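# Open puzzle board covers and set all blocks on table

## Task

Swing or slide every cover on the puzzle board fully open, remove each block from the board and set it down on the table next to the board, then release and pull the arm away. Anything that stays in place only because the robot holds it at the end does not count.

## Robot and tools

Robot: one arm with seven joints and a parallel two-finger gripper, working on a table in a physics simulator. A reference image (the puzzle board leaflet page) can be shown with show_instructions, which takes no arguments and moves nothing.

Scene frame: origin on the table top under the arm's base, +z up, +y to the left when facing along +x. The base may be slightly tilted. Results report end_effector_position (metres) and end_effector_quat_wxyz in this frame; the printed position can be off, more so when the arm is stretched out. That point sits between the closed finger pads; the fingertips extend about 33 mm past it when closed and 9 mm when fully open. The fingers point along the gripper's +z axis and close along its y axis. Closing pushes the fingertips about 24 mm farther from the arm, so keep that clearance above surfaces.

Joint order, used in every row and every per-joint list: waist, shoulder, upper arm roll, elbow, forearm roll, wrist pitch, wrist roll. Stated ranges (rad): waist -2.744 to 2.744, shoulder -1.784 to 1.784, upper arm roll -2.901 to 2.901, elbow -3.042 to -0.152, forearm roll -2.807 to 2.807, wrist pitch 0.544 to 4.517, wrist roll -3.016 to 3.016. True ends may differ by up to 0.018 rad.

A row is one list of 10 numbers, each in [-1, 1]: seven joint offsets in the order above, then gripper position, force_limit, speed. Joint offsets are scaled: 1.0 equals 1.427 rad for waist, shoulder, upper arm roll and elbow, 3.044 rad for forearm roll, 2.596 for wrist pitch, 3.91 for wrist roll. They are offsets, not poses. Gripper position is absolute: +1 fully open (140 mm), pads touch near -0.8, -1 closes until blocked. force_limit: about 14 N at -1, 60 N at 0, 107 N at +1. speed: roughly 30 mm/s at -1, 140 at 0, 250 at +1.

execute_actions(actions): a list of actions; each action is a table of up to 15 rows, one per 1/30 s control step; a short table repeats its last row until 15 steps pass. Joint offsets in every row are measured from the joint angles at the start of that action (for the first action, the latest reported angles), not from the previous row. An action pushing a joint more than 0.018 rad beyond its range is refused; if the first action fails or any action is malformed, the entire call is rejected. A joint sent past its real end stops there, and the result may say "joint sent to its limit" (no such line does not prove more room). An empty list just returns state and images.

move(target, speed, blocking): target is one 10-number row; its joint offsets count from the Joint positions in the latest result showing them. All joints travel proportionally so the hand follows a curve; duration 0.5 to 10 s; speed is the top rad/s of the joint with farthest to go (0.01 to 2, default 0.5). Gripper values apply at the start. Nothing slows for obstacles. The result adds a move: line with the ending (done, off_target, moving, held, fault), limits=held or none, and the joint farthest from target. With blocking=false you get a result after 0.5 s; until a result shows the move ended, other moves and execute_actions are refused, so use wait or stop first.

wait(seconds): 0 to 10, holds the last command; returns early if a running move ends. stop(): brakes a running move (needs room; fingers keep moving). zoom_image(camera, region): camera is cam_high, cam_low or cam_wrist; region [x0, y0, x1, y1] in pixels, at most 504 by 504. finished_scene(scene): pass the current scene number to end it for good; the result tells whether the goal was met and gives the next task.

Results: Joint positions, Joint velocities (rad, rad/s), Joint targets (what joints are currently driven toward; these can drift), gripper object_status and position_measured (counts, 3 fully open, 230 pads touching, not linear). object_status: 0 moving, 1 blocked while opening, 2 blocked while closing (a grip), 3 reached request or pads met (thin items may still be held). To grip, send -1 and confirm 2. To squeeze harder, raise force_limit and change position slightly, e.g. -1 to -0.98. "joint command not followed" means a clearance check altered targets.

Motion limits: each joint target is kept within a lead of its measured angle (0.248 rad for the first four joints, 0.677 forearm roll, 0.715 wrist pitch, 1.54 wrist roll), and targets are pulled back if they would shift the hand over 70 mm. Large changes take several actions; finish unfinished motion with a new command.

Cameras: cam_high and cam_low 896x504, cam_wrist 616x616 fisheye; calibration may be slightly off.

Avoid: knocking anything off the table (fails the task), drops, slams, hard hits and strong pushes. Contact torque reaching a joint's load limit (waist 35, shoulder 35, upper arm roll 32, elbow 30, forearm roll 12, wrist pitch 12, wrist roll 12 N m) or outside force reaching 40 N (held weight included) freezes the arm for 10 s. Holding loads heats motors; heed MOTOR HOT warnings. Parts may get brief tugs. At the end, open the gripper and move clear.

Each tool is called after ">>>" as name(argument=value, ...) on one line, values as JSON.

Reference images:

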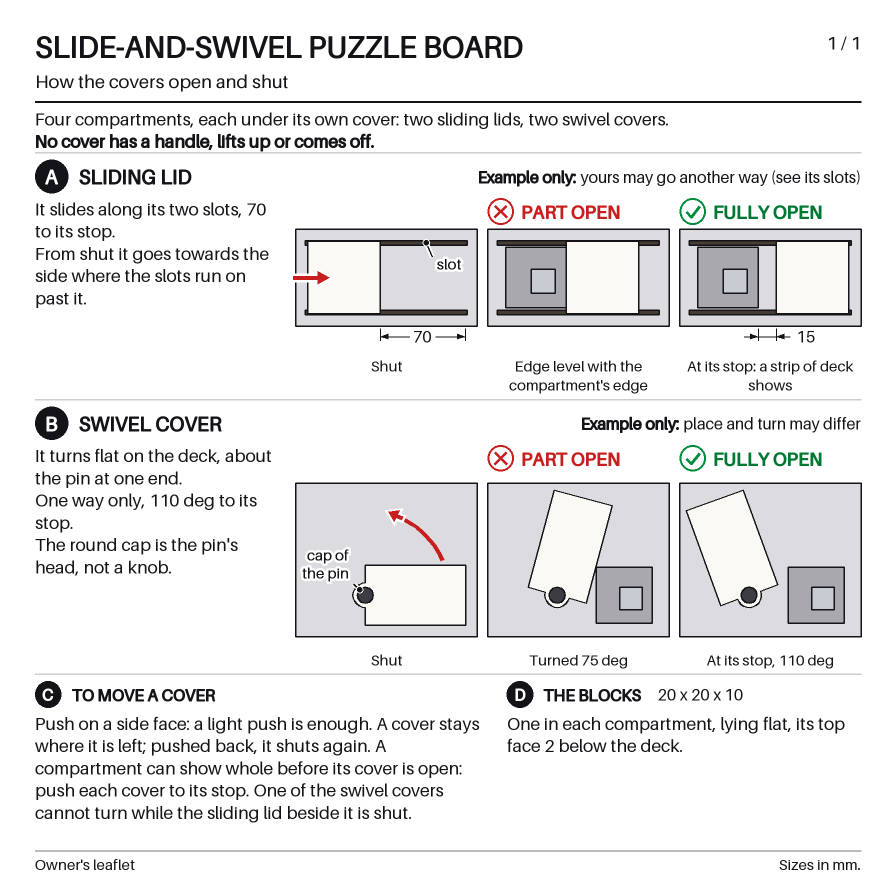

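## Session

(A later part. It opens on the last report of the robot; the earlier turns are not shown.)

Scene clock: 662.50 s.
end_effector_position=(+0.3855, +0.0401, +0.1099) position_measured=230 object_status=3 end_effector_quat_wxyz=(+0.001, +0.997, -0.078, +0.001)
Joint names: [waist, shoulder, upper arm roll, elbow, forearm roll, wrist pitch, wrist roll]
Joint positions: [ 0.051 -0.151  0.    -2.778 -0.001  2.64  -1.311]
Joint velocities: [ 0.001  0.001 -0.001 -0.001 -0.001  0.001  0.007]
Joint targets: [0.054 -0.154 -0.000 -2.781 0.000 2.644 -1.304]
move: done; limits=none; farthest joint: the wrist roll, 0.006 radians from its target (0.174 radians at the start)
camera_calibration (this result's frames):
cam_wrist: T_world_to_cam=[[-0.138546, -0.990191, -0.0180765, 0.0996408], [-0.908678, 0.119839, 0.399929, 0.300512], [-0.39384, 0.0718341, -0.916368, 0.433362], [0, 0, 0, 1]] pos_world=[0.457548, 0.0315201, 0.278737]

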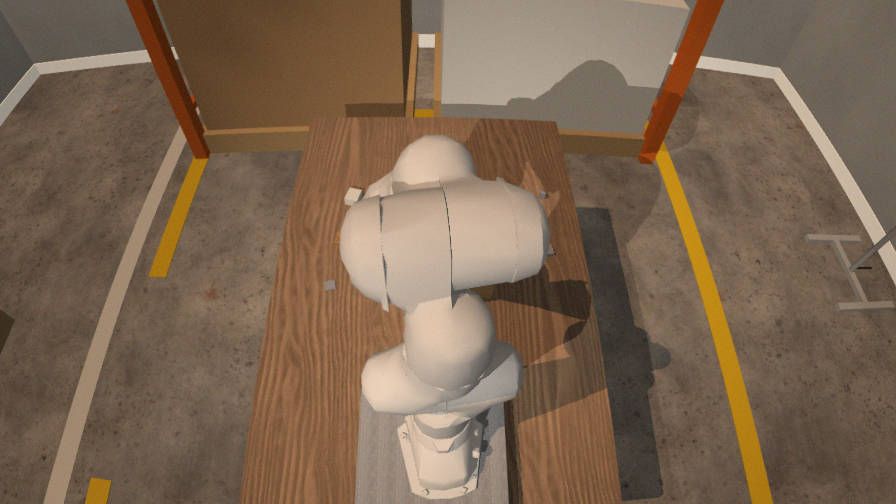

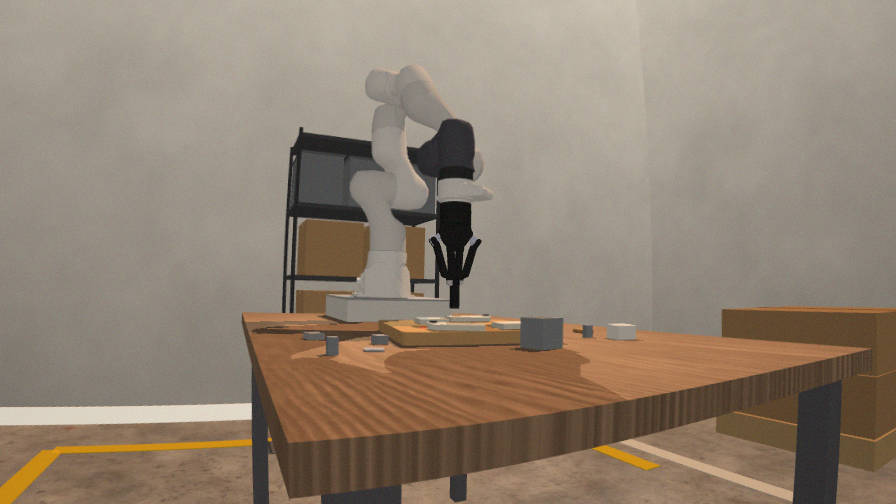

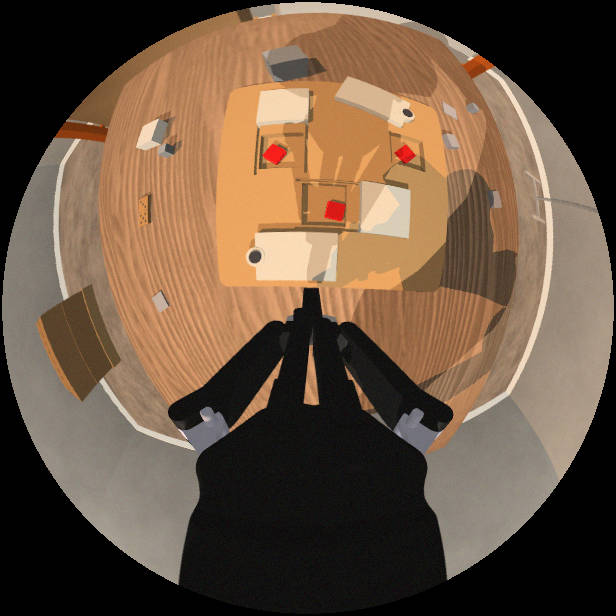

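>>> move(target=[0, 0.0474, 0, -0.0111, 0.0003, 0.0320, 0, -1, -1, 0], speed=0.15)

>>> move(target=[-0.0296, 0.1244, 0, 0.1696, 0.0003, -0.0257, -0.012, -1, -1, 0], speed=0.17)

Scene clock: 689.33 s.
end_effector_position=(+0.3822, +0.0397, +0.0875) position_measured=230 object_status=3 end_effector_quat_wxyz=(+0.001, +0.997, -0.079, +0.000)
Joint names: [waist, shoulder, upper arm roll, elbow, forearm roll, wrist pitch, wrist roll]
Joint positions: [ 0.052 -0.086  0.    -2.792 -0.001  2.718 -1.309]
Joint velocities: [ 0.001  0.001 -0.     0.001  0.001  0.005 -0.   ]
Joint targets: [0.051 -0.084 0.000 -2.794 0.000 2.723 -1.311]
move: done; limits=none; farthest joint: the wrist pitch, 0.005 radians from its target (0.083 radians at the start)
camera_calibration (this result's frames):
cam_wrist: T_world_to_cam=[[-0.140266, -0.98995, -0.0180188, 0.0990801], [-0.908284, 0.121408, 0.400349, 0.30635], [-0.394138, 0.0725215, -0.916186, 0.411654], [0, 0, 0, 1]] pos_world=[0.454399, 0.0310374, 0.25629]

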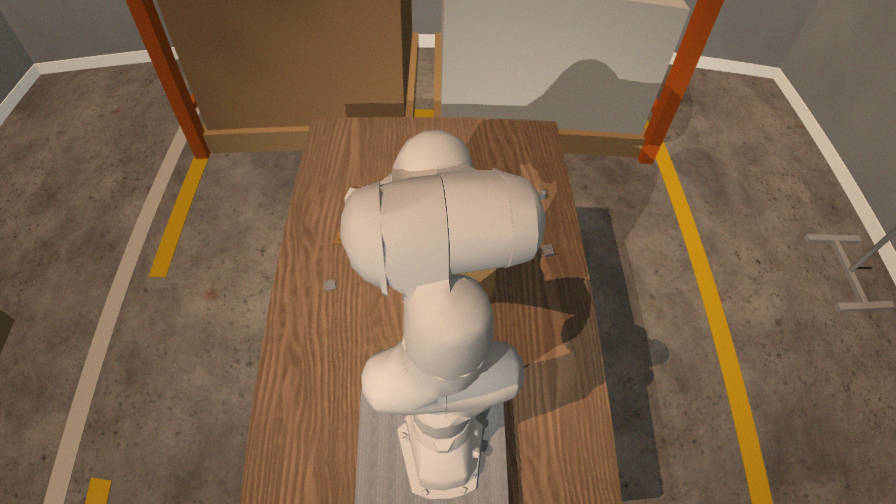

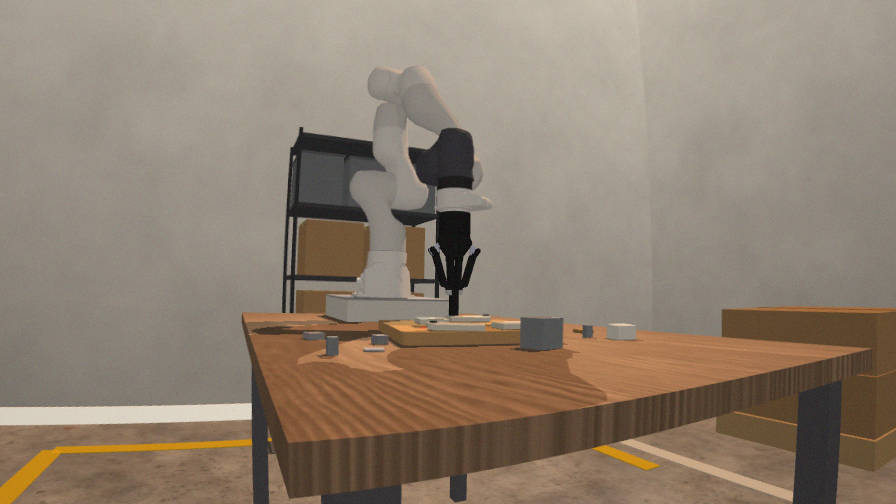

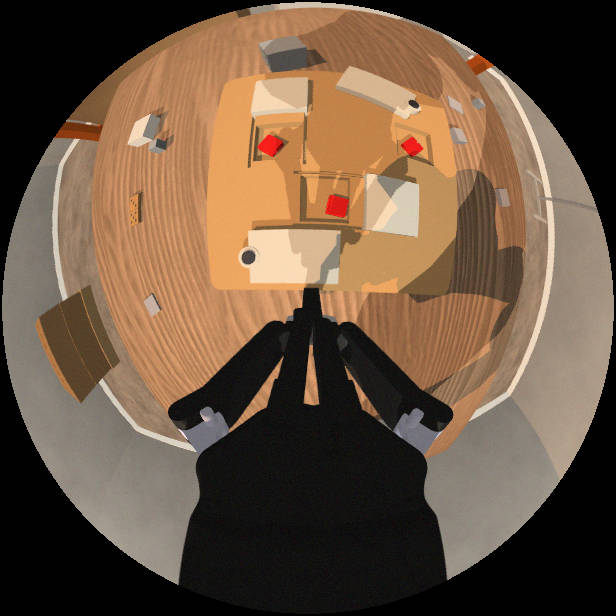

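Scene clock: 691.30 s.
end_effector_position=(+0.4588, +0.0293, +0.0883) position_measured=230 object_status=3 end_effector_quat_wxyz=(+0.002, +0.997, -0.078, +0.002)
Joint names: [waist, shoulder, upper arm roll, elbow, forearm roll, wrist pitch, wrist roll]
Joint positions: [ 0.012  0.088  0.    -2.552 -0.001  2.655 -1.35 ]
Joint velocities: [-0.     0.001  0.001  0.     0.001 -0.    -0.005]
Joint targets: [0.009 0.091 0.000 -2.550 0.000 2.651 -1.356]
move: done; limits=none; farthest joint: the wrist roll, 0.006 radians from its target (0.047 radians at the start)
camera_calibration (this result's frames):
cam_wrist: T_world_to_cam=[[-0.139247, -0.990095, -0.0179702, 0.0990427], [-0.909267, 0.120649, 0.398344, 0.377514], [-0.39223, 0.0718078, -0.91706, 0.442562], [0, 0, 0, 1]] pos_world=[0.530639, 0.0207354, 0.257256]

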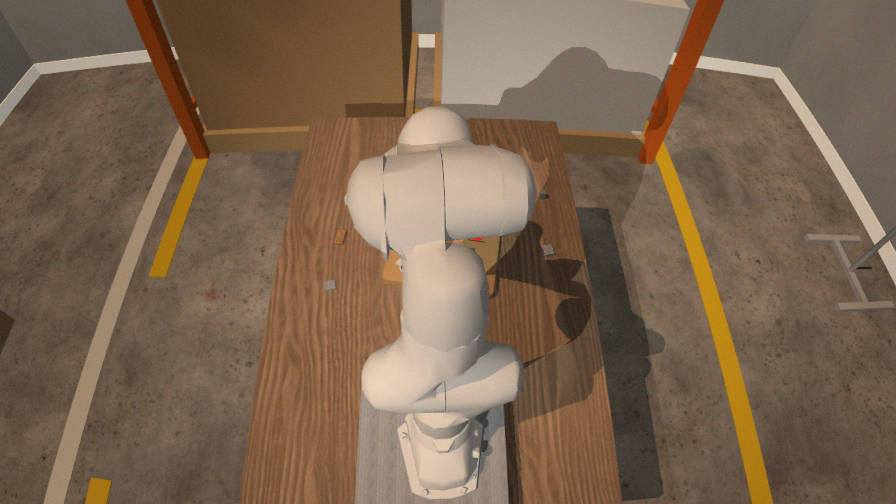

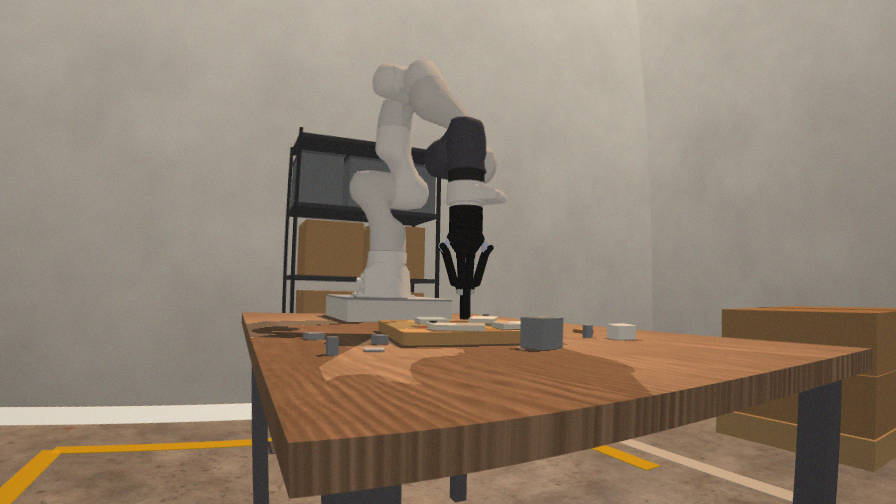

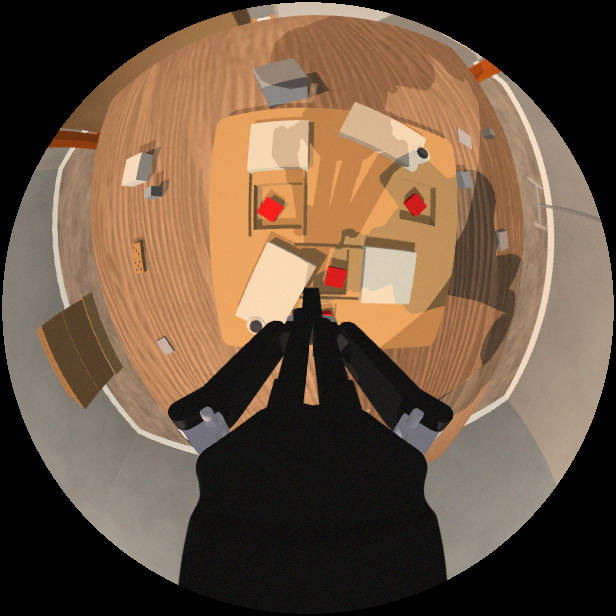

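>>> zoom_image(camera="cam_wrist", region=[240, 165, 320, 245])

>>> move(target=[0.0578, 0.0946, 0, 0.1398, 0.0003, -0.0272, 0.0219, -1, -1, 0], speed=0.15)

>>> zoom_image(camera="cam_wrist", region=[230, 200, 410, 380])

Region (240, 165, 320, 245) of cam_wrist's 616x616 image, scaled by 6.300, with more detail than that image has.

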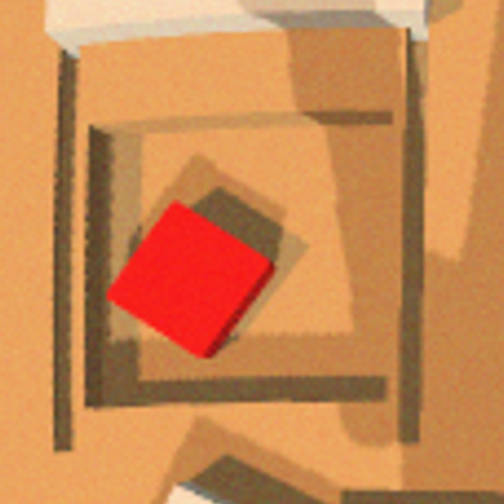

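Scene clock: 703.13 s.
end_effector_position=(+0.5097, +0.0685, +0.0862) position_measured=230 object_status=3 end_effector_quat_wxyz=(+0.003, +0.997, -0.082, -0.003)
Joint names: [waist, shoulder, upper arm roll, elbow, forearm roll, wrist pitch, wrist roll]
Joint positions: [ 0.086  0.22  -0.004 -2.358 -0.001  2.583 -1.272]
Joint velocities: [ 0.     0.001 -0.    -0.    -0.001 -0.001  0.005]
Joint targets: [0.094 0.223 0.000 -2.353 0.000 2.585 -1.264]
move: done; limits=none; farthest joint: the waist, 0.008 radians from its target (0.083 radians at the start)
camera_calibration (this result's frames):
cam_wrist: T_world_to_cam=[[-0.146266, -0.989126, -0.0153447, 0.148249], [-0.904519, 0.127441, 0.406944, 0.416246], [-0.400563, 0.0734015, -0.913324, 0.461662], [0, 0, 0, 1]] pos_world=[0.583112, 0.059703, 0.254534]

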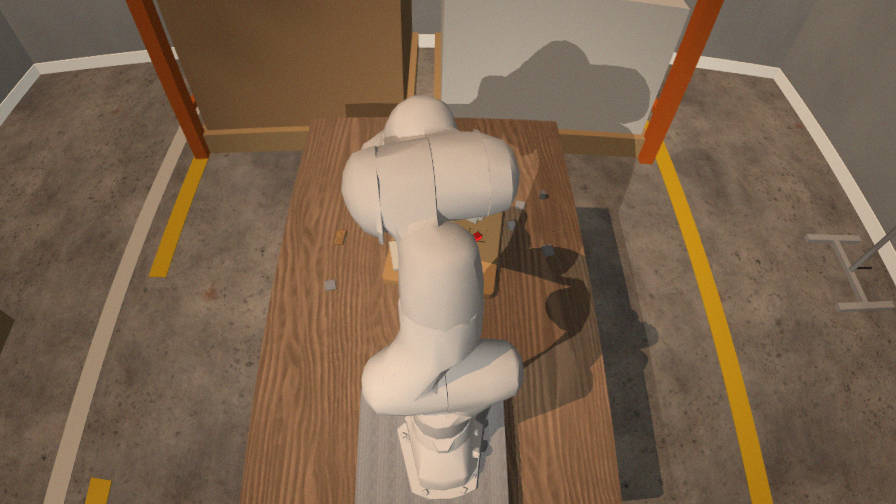

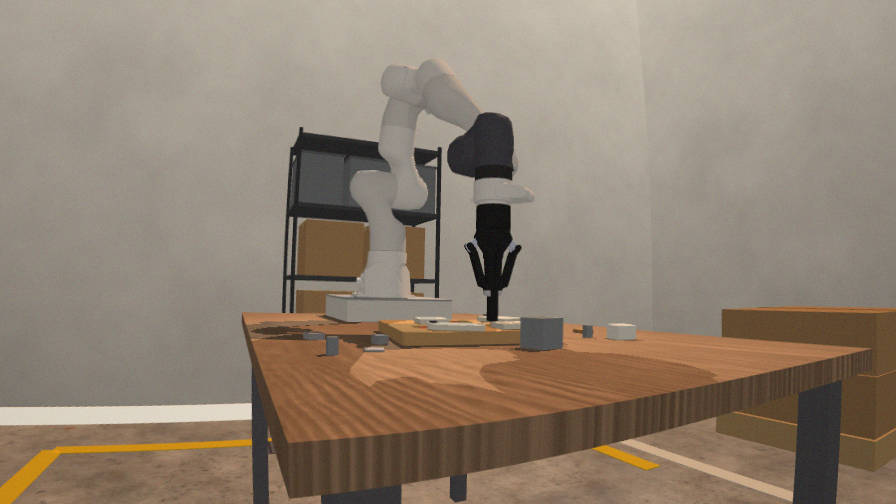

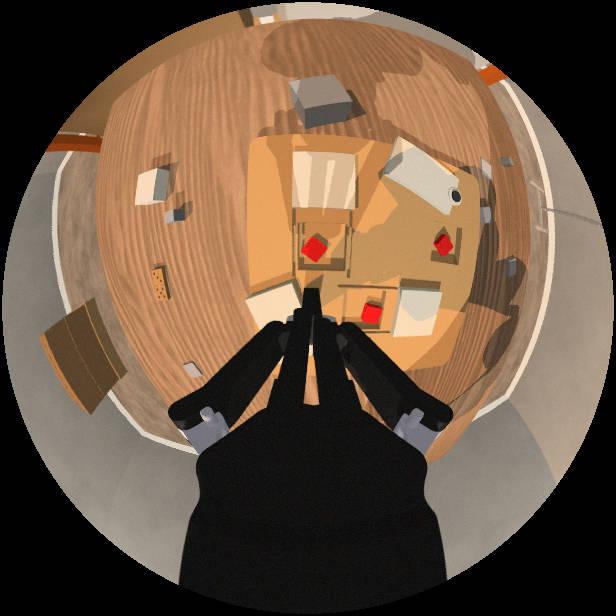

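Region (230, 200, 410, 380) of cam_wrist's 616x616 image, scaled by 2.800, with more detail than that image has.

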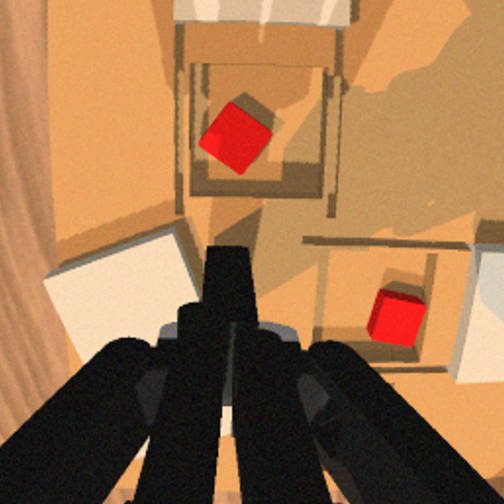

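>>> move(target=[-0.0265, 0.0737, 0.0042, 0.1242, 0.0003, -0.0263, 0.1472, -1, -1, 0], speed=0.5)

>>> zoom_image(camera="cam_wrist", region=[260, 240, 370, 340])

Scene clock: 801.33 s.
end_effector_position=(+0.5625, +0.0581, +0.0902) position_measured=230 object_status=3 end_effector_quat_wxyz=(+0.001, +0.928, -0.373, +0.001)
Joint names: [waist, shoulder, upper arm roll, elbow, forearm roll, wrist pitch, wrist roll]
Joint positions: [ 0.051  0.322  0.    -2.183 -0.001  2.519 -0.703]
Joint velocities: [ 0.001 -0.    -0.001  0.    -0.     0.001  0.007]
Joint targets: [0.049 0.325 0.002 -2.180 0.000 2.514 -0.696]
move: done; limits=none; farthest joint: the wrist roll, 0.006 radians from its target (0.574 radians at the start)
camera_calibration (this result's frames):
cam_wrist: T_world_to_cam=[[-0.67956, -0.733358, -0.0196024, 0.431164], [-0.67802, 0.61763, 0.398526, 0.308538], [-0.280155, 0.284113, -0.916948, 0.407518], [0, 0, 0, 1]] pos_world=[0.616365, 0.00985387, 0.259164]

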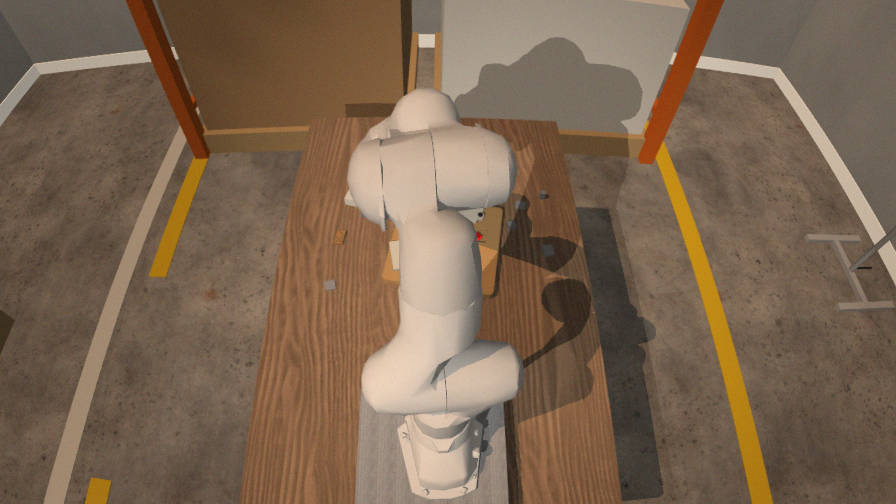

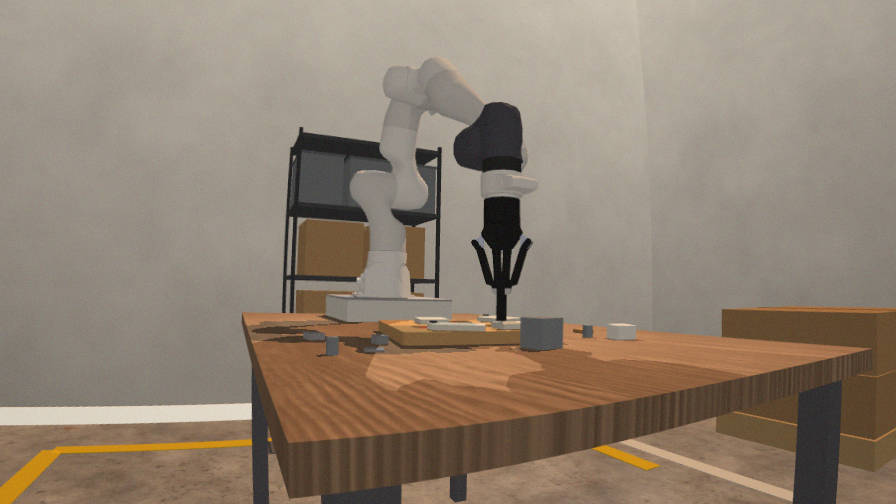

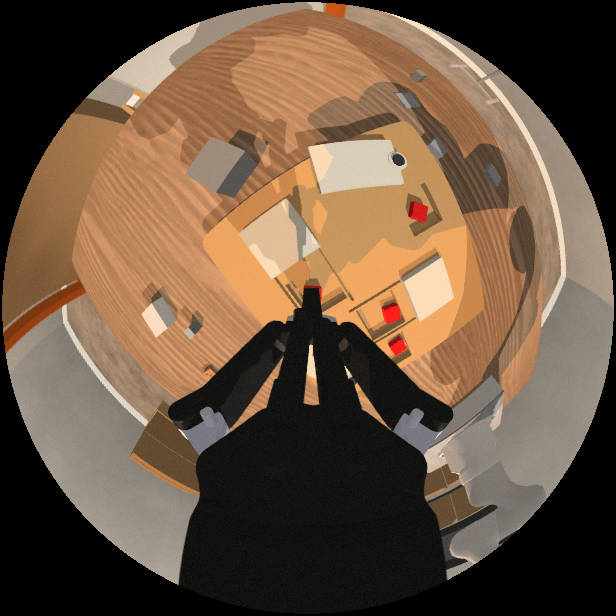

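Region (260, 240, 370, 340) of cam_wrist's 616x616 image, scaled by 4.582, with more detail than that image has; it fills the top 458 rows of this view, and the rest is white.

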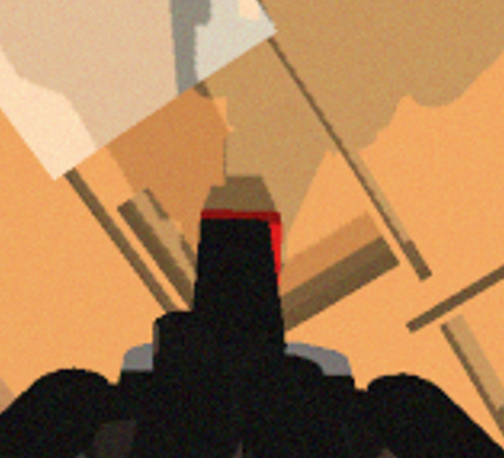

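>>> move(target=[0, 0.0242, 0, 0, 0.0003, 0.0139, 0, -1, -1, 0], speed=0.04)

Scene clock: 807.33 s.
end_effector_position=(+0.5646, +0.0583, +0.0788) position_measured=230 object_status=3 end_effector_quat_wxyz=(-0.000, +0.927, -0.374, +0.004)
Joint names: [waist, shoulder, upper arm roll, elbow, forearm roll, wrist pitch, wrist roll]
Joint positions: [ 0.051  0.348  0.    -2.183 -0.001  2.55  -0.701]
Joint velocities: [-0.001 -0.001  0.     0.002 -0.     0.004  0.001]
Joint targets: [0.051 0.357 0.000 -2.183 0.000 2.555 -0.703]
move: done; limits=none; farthest joint: the shoulder, 0.009 radians from its target (0.034 radians at the start)
camera_calibration (this result's frames):
cam_wrist: T_world_to_cam=[[-0.680772, -0.732093, -0.0242771, 0.4335], [-0.679315, 0.618601, 0.394796, 0.315325], [-0.27401, 0.285258, -0.918448, 0.394205], [0, 0, 0, 1]] pos_world=[0.617335, 0.0098522, 0.248092]

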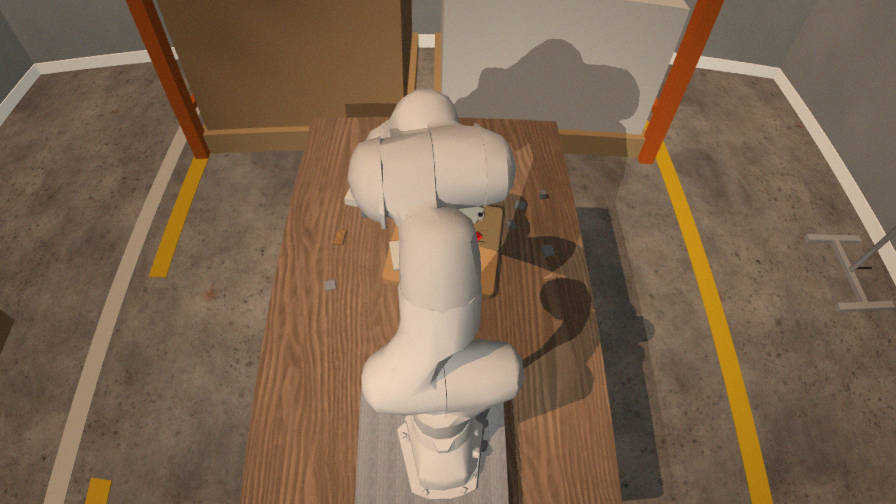

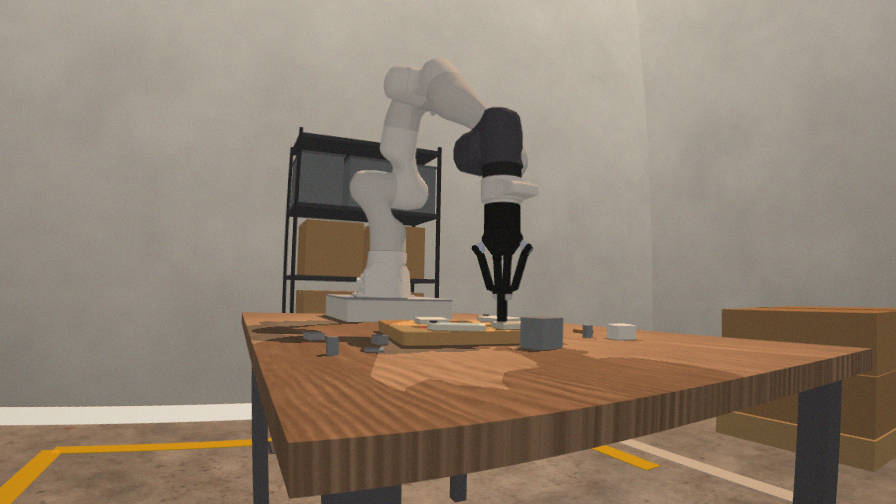

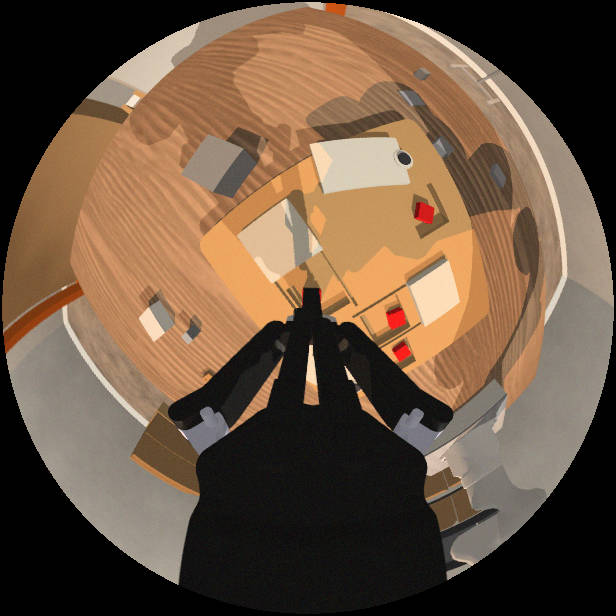

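>>> execute_actions(actions=[[[-0.001,0.0063,0,0,0,0,-0.004,-1,-1,0],[-0.002,0.0063,0,0,0,0,-0.008,-1,-1,0],[-0.0026,0.0063,0,0,0,0,-0.012,-1,-1,0],[-0.0032,0.0063,0,0,0,0,-0.016,-1,-1,0],[-0.0038,0.0063,0,0,0,0,-0.02,-1,-1,0],[-0.0044,0.0063,0,0,0,0,-0.024,-1,-1,0],[-0.005,0.0063,0,0,0,0,-0.028,-1,-1,0],[-0.0056,0.0063,0,0,0,0,-0.032,-1,-1,0],[-0.0062,0.0063,0,0,0,0,-0.036,-1,-1,0],[-0.0068,0.0063,0,0,0,0,-0.04,-1,-1,0],[-0.0074,0.0063,0,0,0,0,-0.044,-1,-1,0],[-0.008,0.0063,0,0,0,0,-0.048,-1,-1,0],[-0.0086,0.0063,0,0,0,0,-0.052,-1,-1,0],[-0.0092,0.0063,0,0,0,0,-0.056,-1,-1,0],[-0.0098,0.0063,0,0,0,0,-0.06,-1,-1,0]]])

>>> wait(seconds=0.5)

>>> zoom_image(camera="cam_wrist", region=[260, 240, 370, 340])

Scene clock: 824.83 s.
end_effector_position=(+0.5655, +0.0536, +0.0789) position_measured=230 object_status=3 end_effector_quat_wxyz=(-0.000, +0.947, -0.322, +0.004)
Joint names: [waist, shoulder, upper arm roll, elbow, forearm roll, wrist pitch, wrist roll]
Joint positions: [ 0.042  0.348  0.    -2.182 -0.001  2.55  -0.821]
Joint velocities: [-0.025  0.001  0.001  0.002 -0.002  0.    -0.366]
Joint targets: [0.037 0.357 0.000 -2.183 -0.001 2.550 -0.935]
camera_calibration (this result's frames):
cam_wrist: T_world_to_cam=[[-0.595186, -0.803233, -0.0238831, 0.38605], [-0.744081, 0.539643, 0.393865, 0.359808], [-0.303477, 0.252194, -0.918858, 0.414309], [0, 0, 0, 1]] pos_world=[0.62323, 0.0114347, 0.248195]

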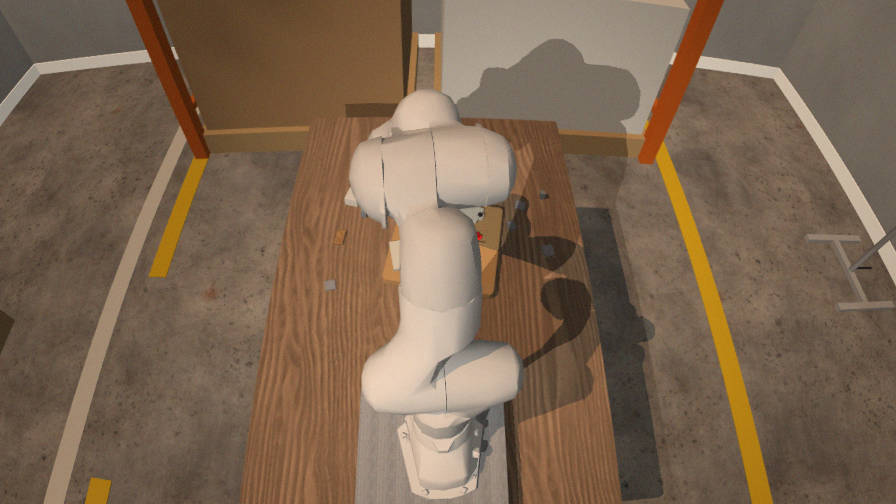

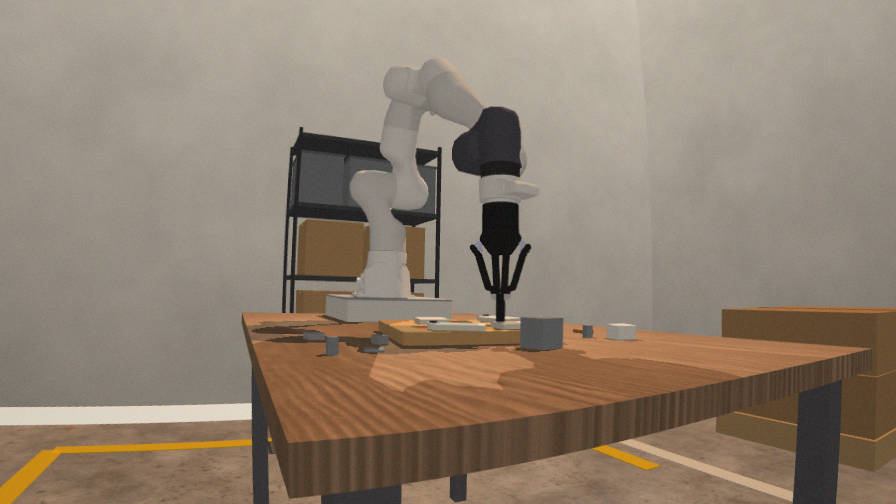

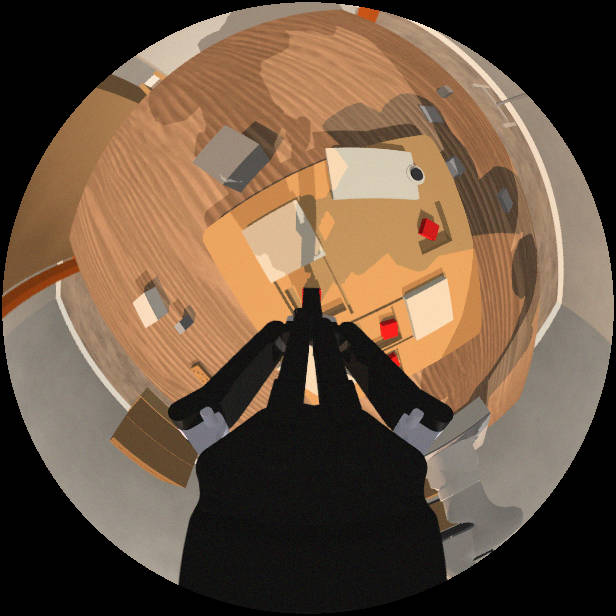

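Scene clock: 825.33 s.
end_effector_position=(+0.5656, +0.0524, +0.0789) position_measured=230 object_status=3 end_effector_quat_wxyz=(+0.000, +0.960, -0.280, +0.004)
Joint names: [waist, shoulder, upper arm roll, elbow, forearm roll, wrist pitch, wrist roll]
Joint positions: [ 0.04   0.348  0.    -2.182 -0.001  2.55  -0.91 ]
Joint velocities: [-0.001  0.001  0.    -0.001  0.    -0.    -0.07 ]
Joint targets: [0.037 0.357 0.000 -2.183 -0.001 2.550 -0.935]
wait: 0.50 s; no rest
camera_calibration (this result's frames):
cam_wrist: T_world_to_cam=[[-0.52332, -0.851821, -0.0231594, 0.347018], [-0.788003, 0.473412, 0.393616, 0.388896], [-0.324326, 0.224237, -0.918983, 0.427924], [0, 0, 0, 1]] pos_world=[0.626839, 0.0155333, 0.248216]

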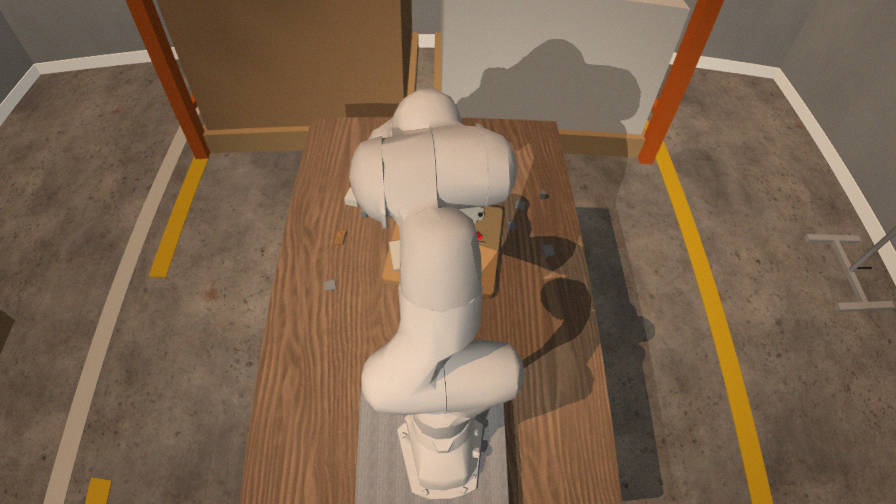

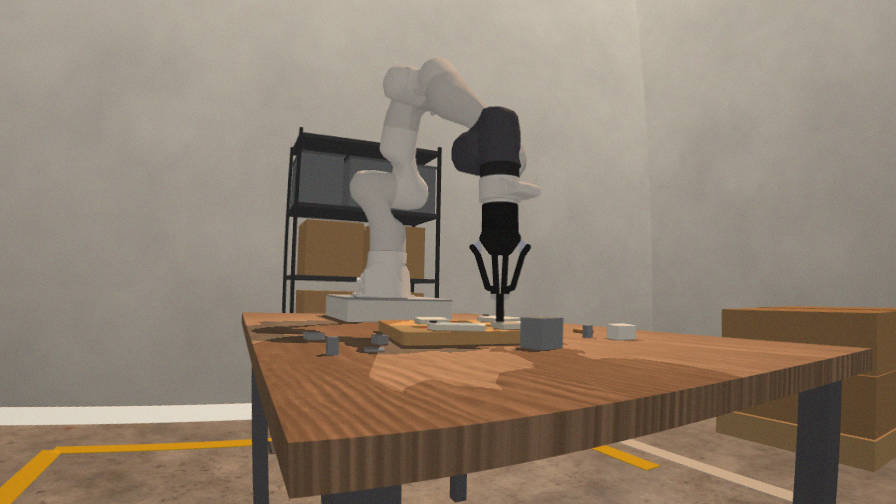

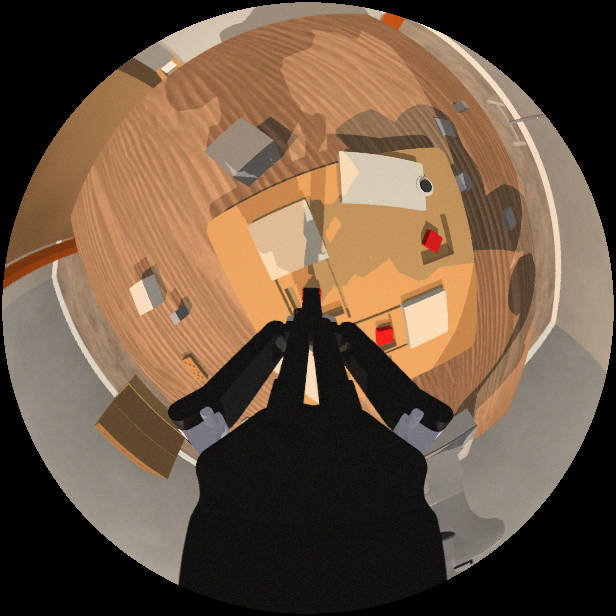

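Region (260, 240, 370, 340) of cam_wrist's 616x616 image, scaled by 4.582, with more detail than that image has; it fills the top 458 rows of this view, and the rest is white.

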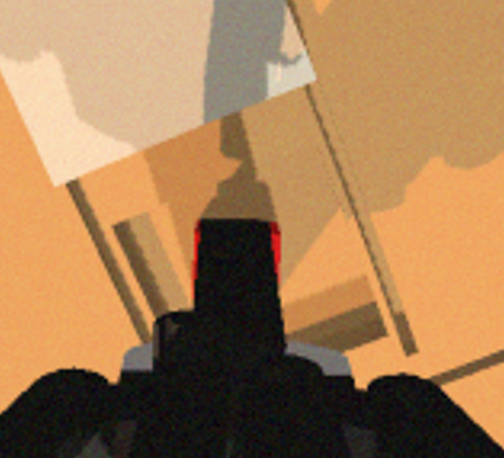

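>>> execute_actions(actions=[[[-0.0023,0.0063,0,0,0,0,-0.012,-1,-1,0],[-0.0026,0.0063,0,0,0,0,-0.019,-1,-1,0],[-0.0028,0.0063,0,0,0,0,-0.026,-1,-1,0],[-0.0031,0.0063,0,0,0,0,-0.033,-1,-1,0],[-0.0033,0.0063,0,0,0,0,-0.04,-1,-1,0],[-0.0036,0.0063,0,0,0,0,-0.047,-1,-1,0],[-0.0038,0.0063,0,0,0,0,-0.054,-1,-1,0],[-0.0041,0.0063,0,0,0,0,-0.061,-1,-1,0],[-0.0043,0.0063,0,0,0,0,-0.068,-1,-1,0],[-0.0046,0.0063,0,0,0,0,-0.075,-1,-1,0],[-0.0048,0.0063,0,0,0,0,-0.082,-1,-1,0],[-0.0051,0.0063,0,0,0,0,-0.089,-1,-1,0],[-0.0053,0.0063,0,0,0,0,-0.096,-1,-1,0],[-0.0056,0.0063,0,0,0,0,-0.102,-1,-1,0],[-0.0058,0.0063,0,0,0,0,-0.108,-1,-1,0]]])

Scene clock: 840.17 s.
end_effector_position=(+0.5661, +0.0502, +0.0789) position_measured=230 object_status=3 end_effector_quat_wxyz=(+0.001, +0.985, -0.170, +0.004)
Joint names: [waist, shoulder, upper arm roll, elbow, forearm roll, wrist pitch, wrist roll]
Joint positions: [ 0.036  0.349  0.    -2.181 -0.001  2.55  -1.141]
Joint velocities: [-0.01   0.     0.     0.    -0.001  0.    -0.618]
Joint targets: [0.032 0.357 0.000 -2.182 -0.001 2.550 -1.332]
camera_calibration (this result's frames):
cam_wrist: T_world_to_cam=[[-0.317891, -0.947889, -0.0212628, 0.233803], [-0.874395, 0.284425, 0.393111, 0.448757], [-0.366577, 0.143558, -0.919245, 0.456566], [0, 0, 0, 1]] pos_world=[0.634081, 0.028438, 0.248256]

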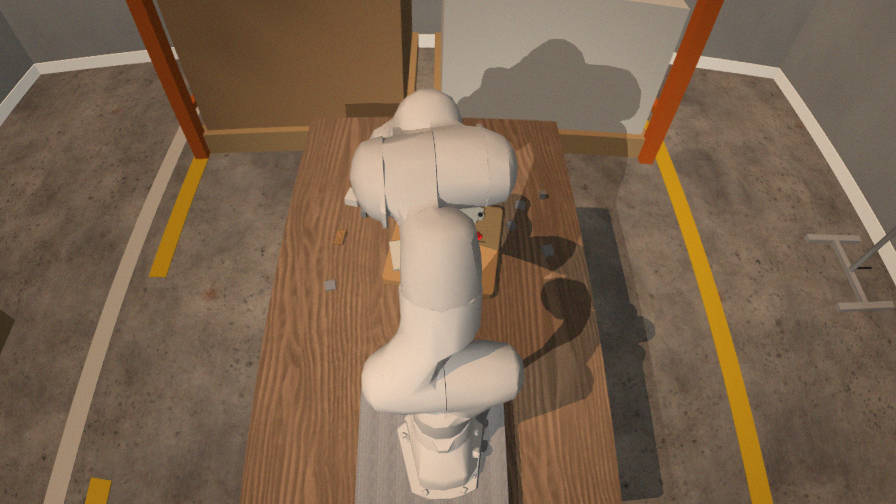

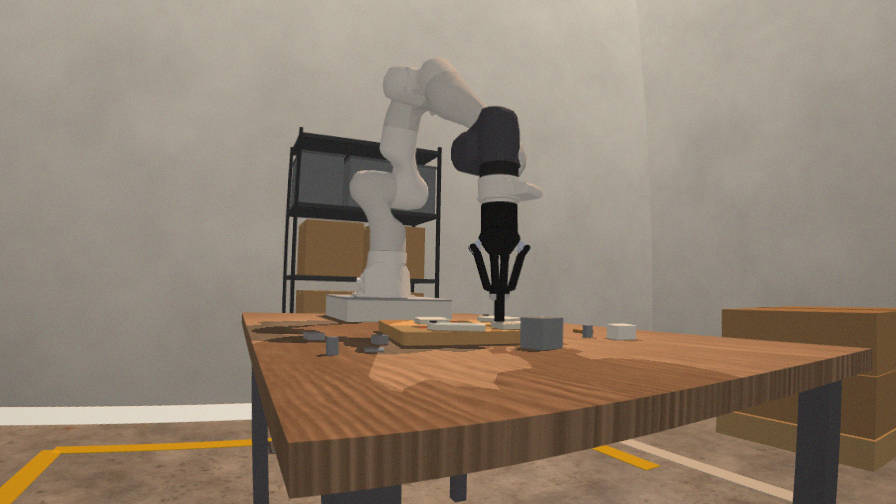

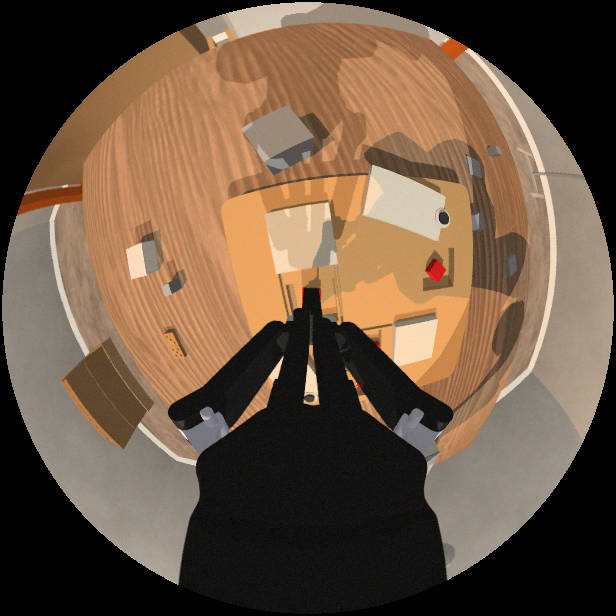

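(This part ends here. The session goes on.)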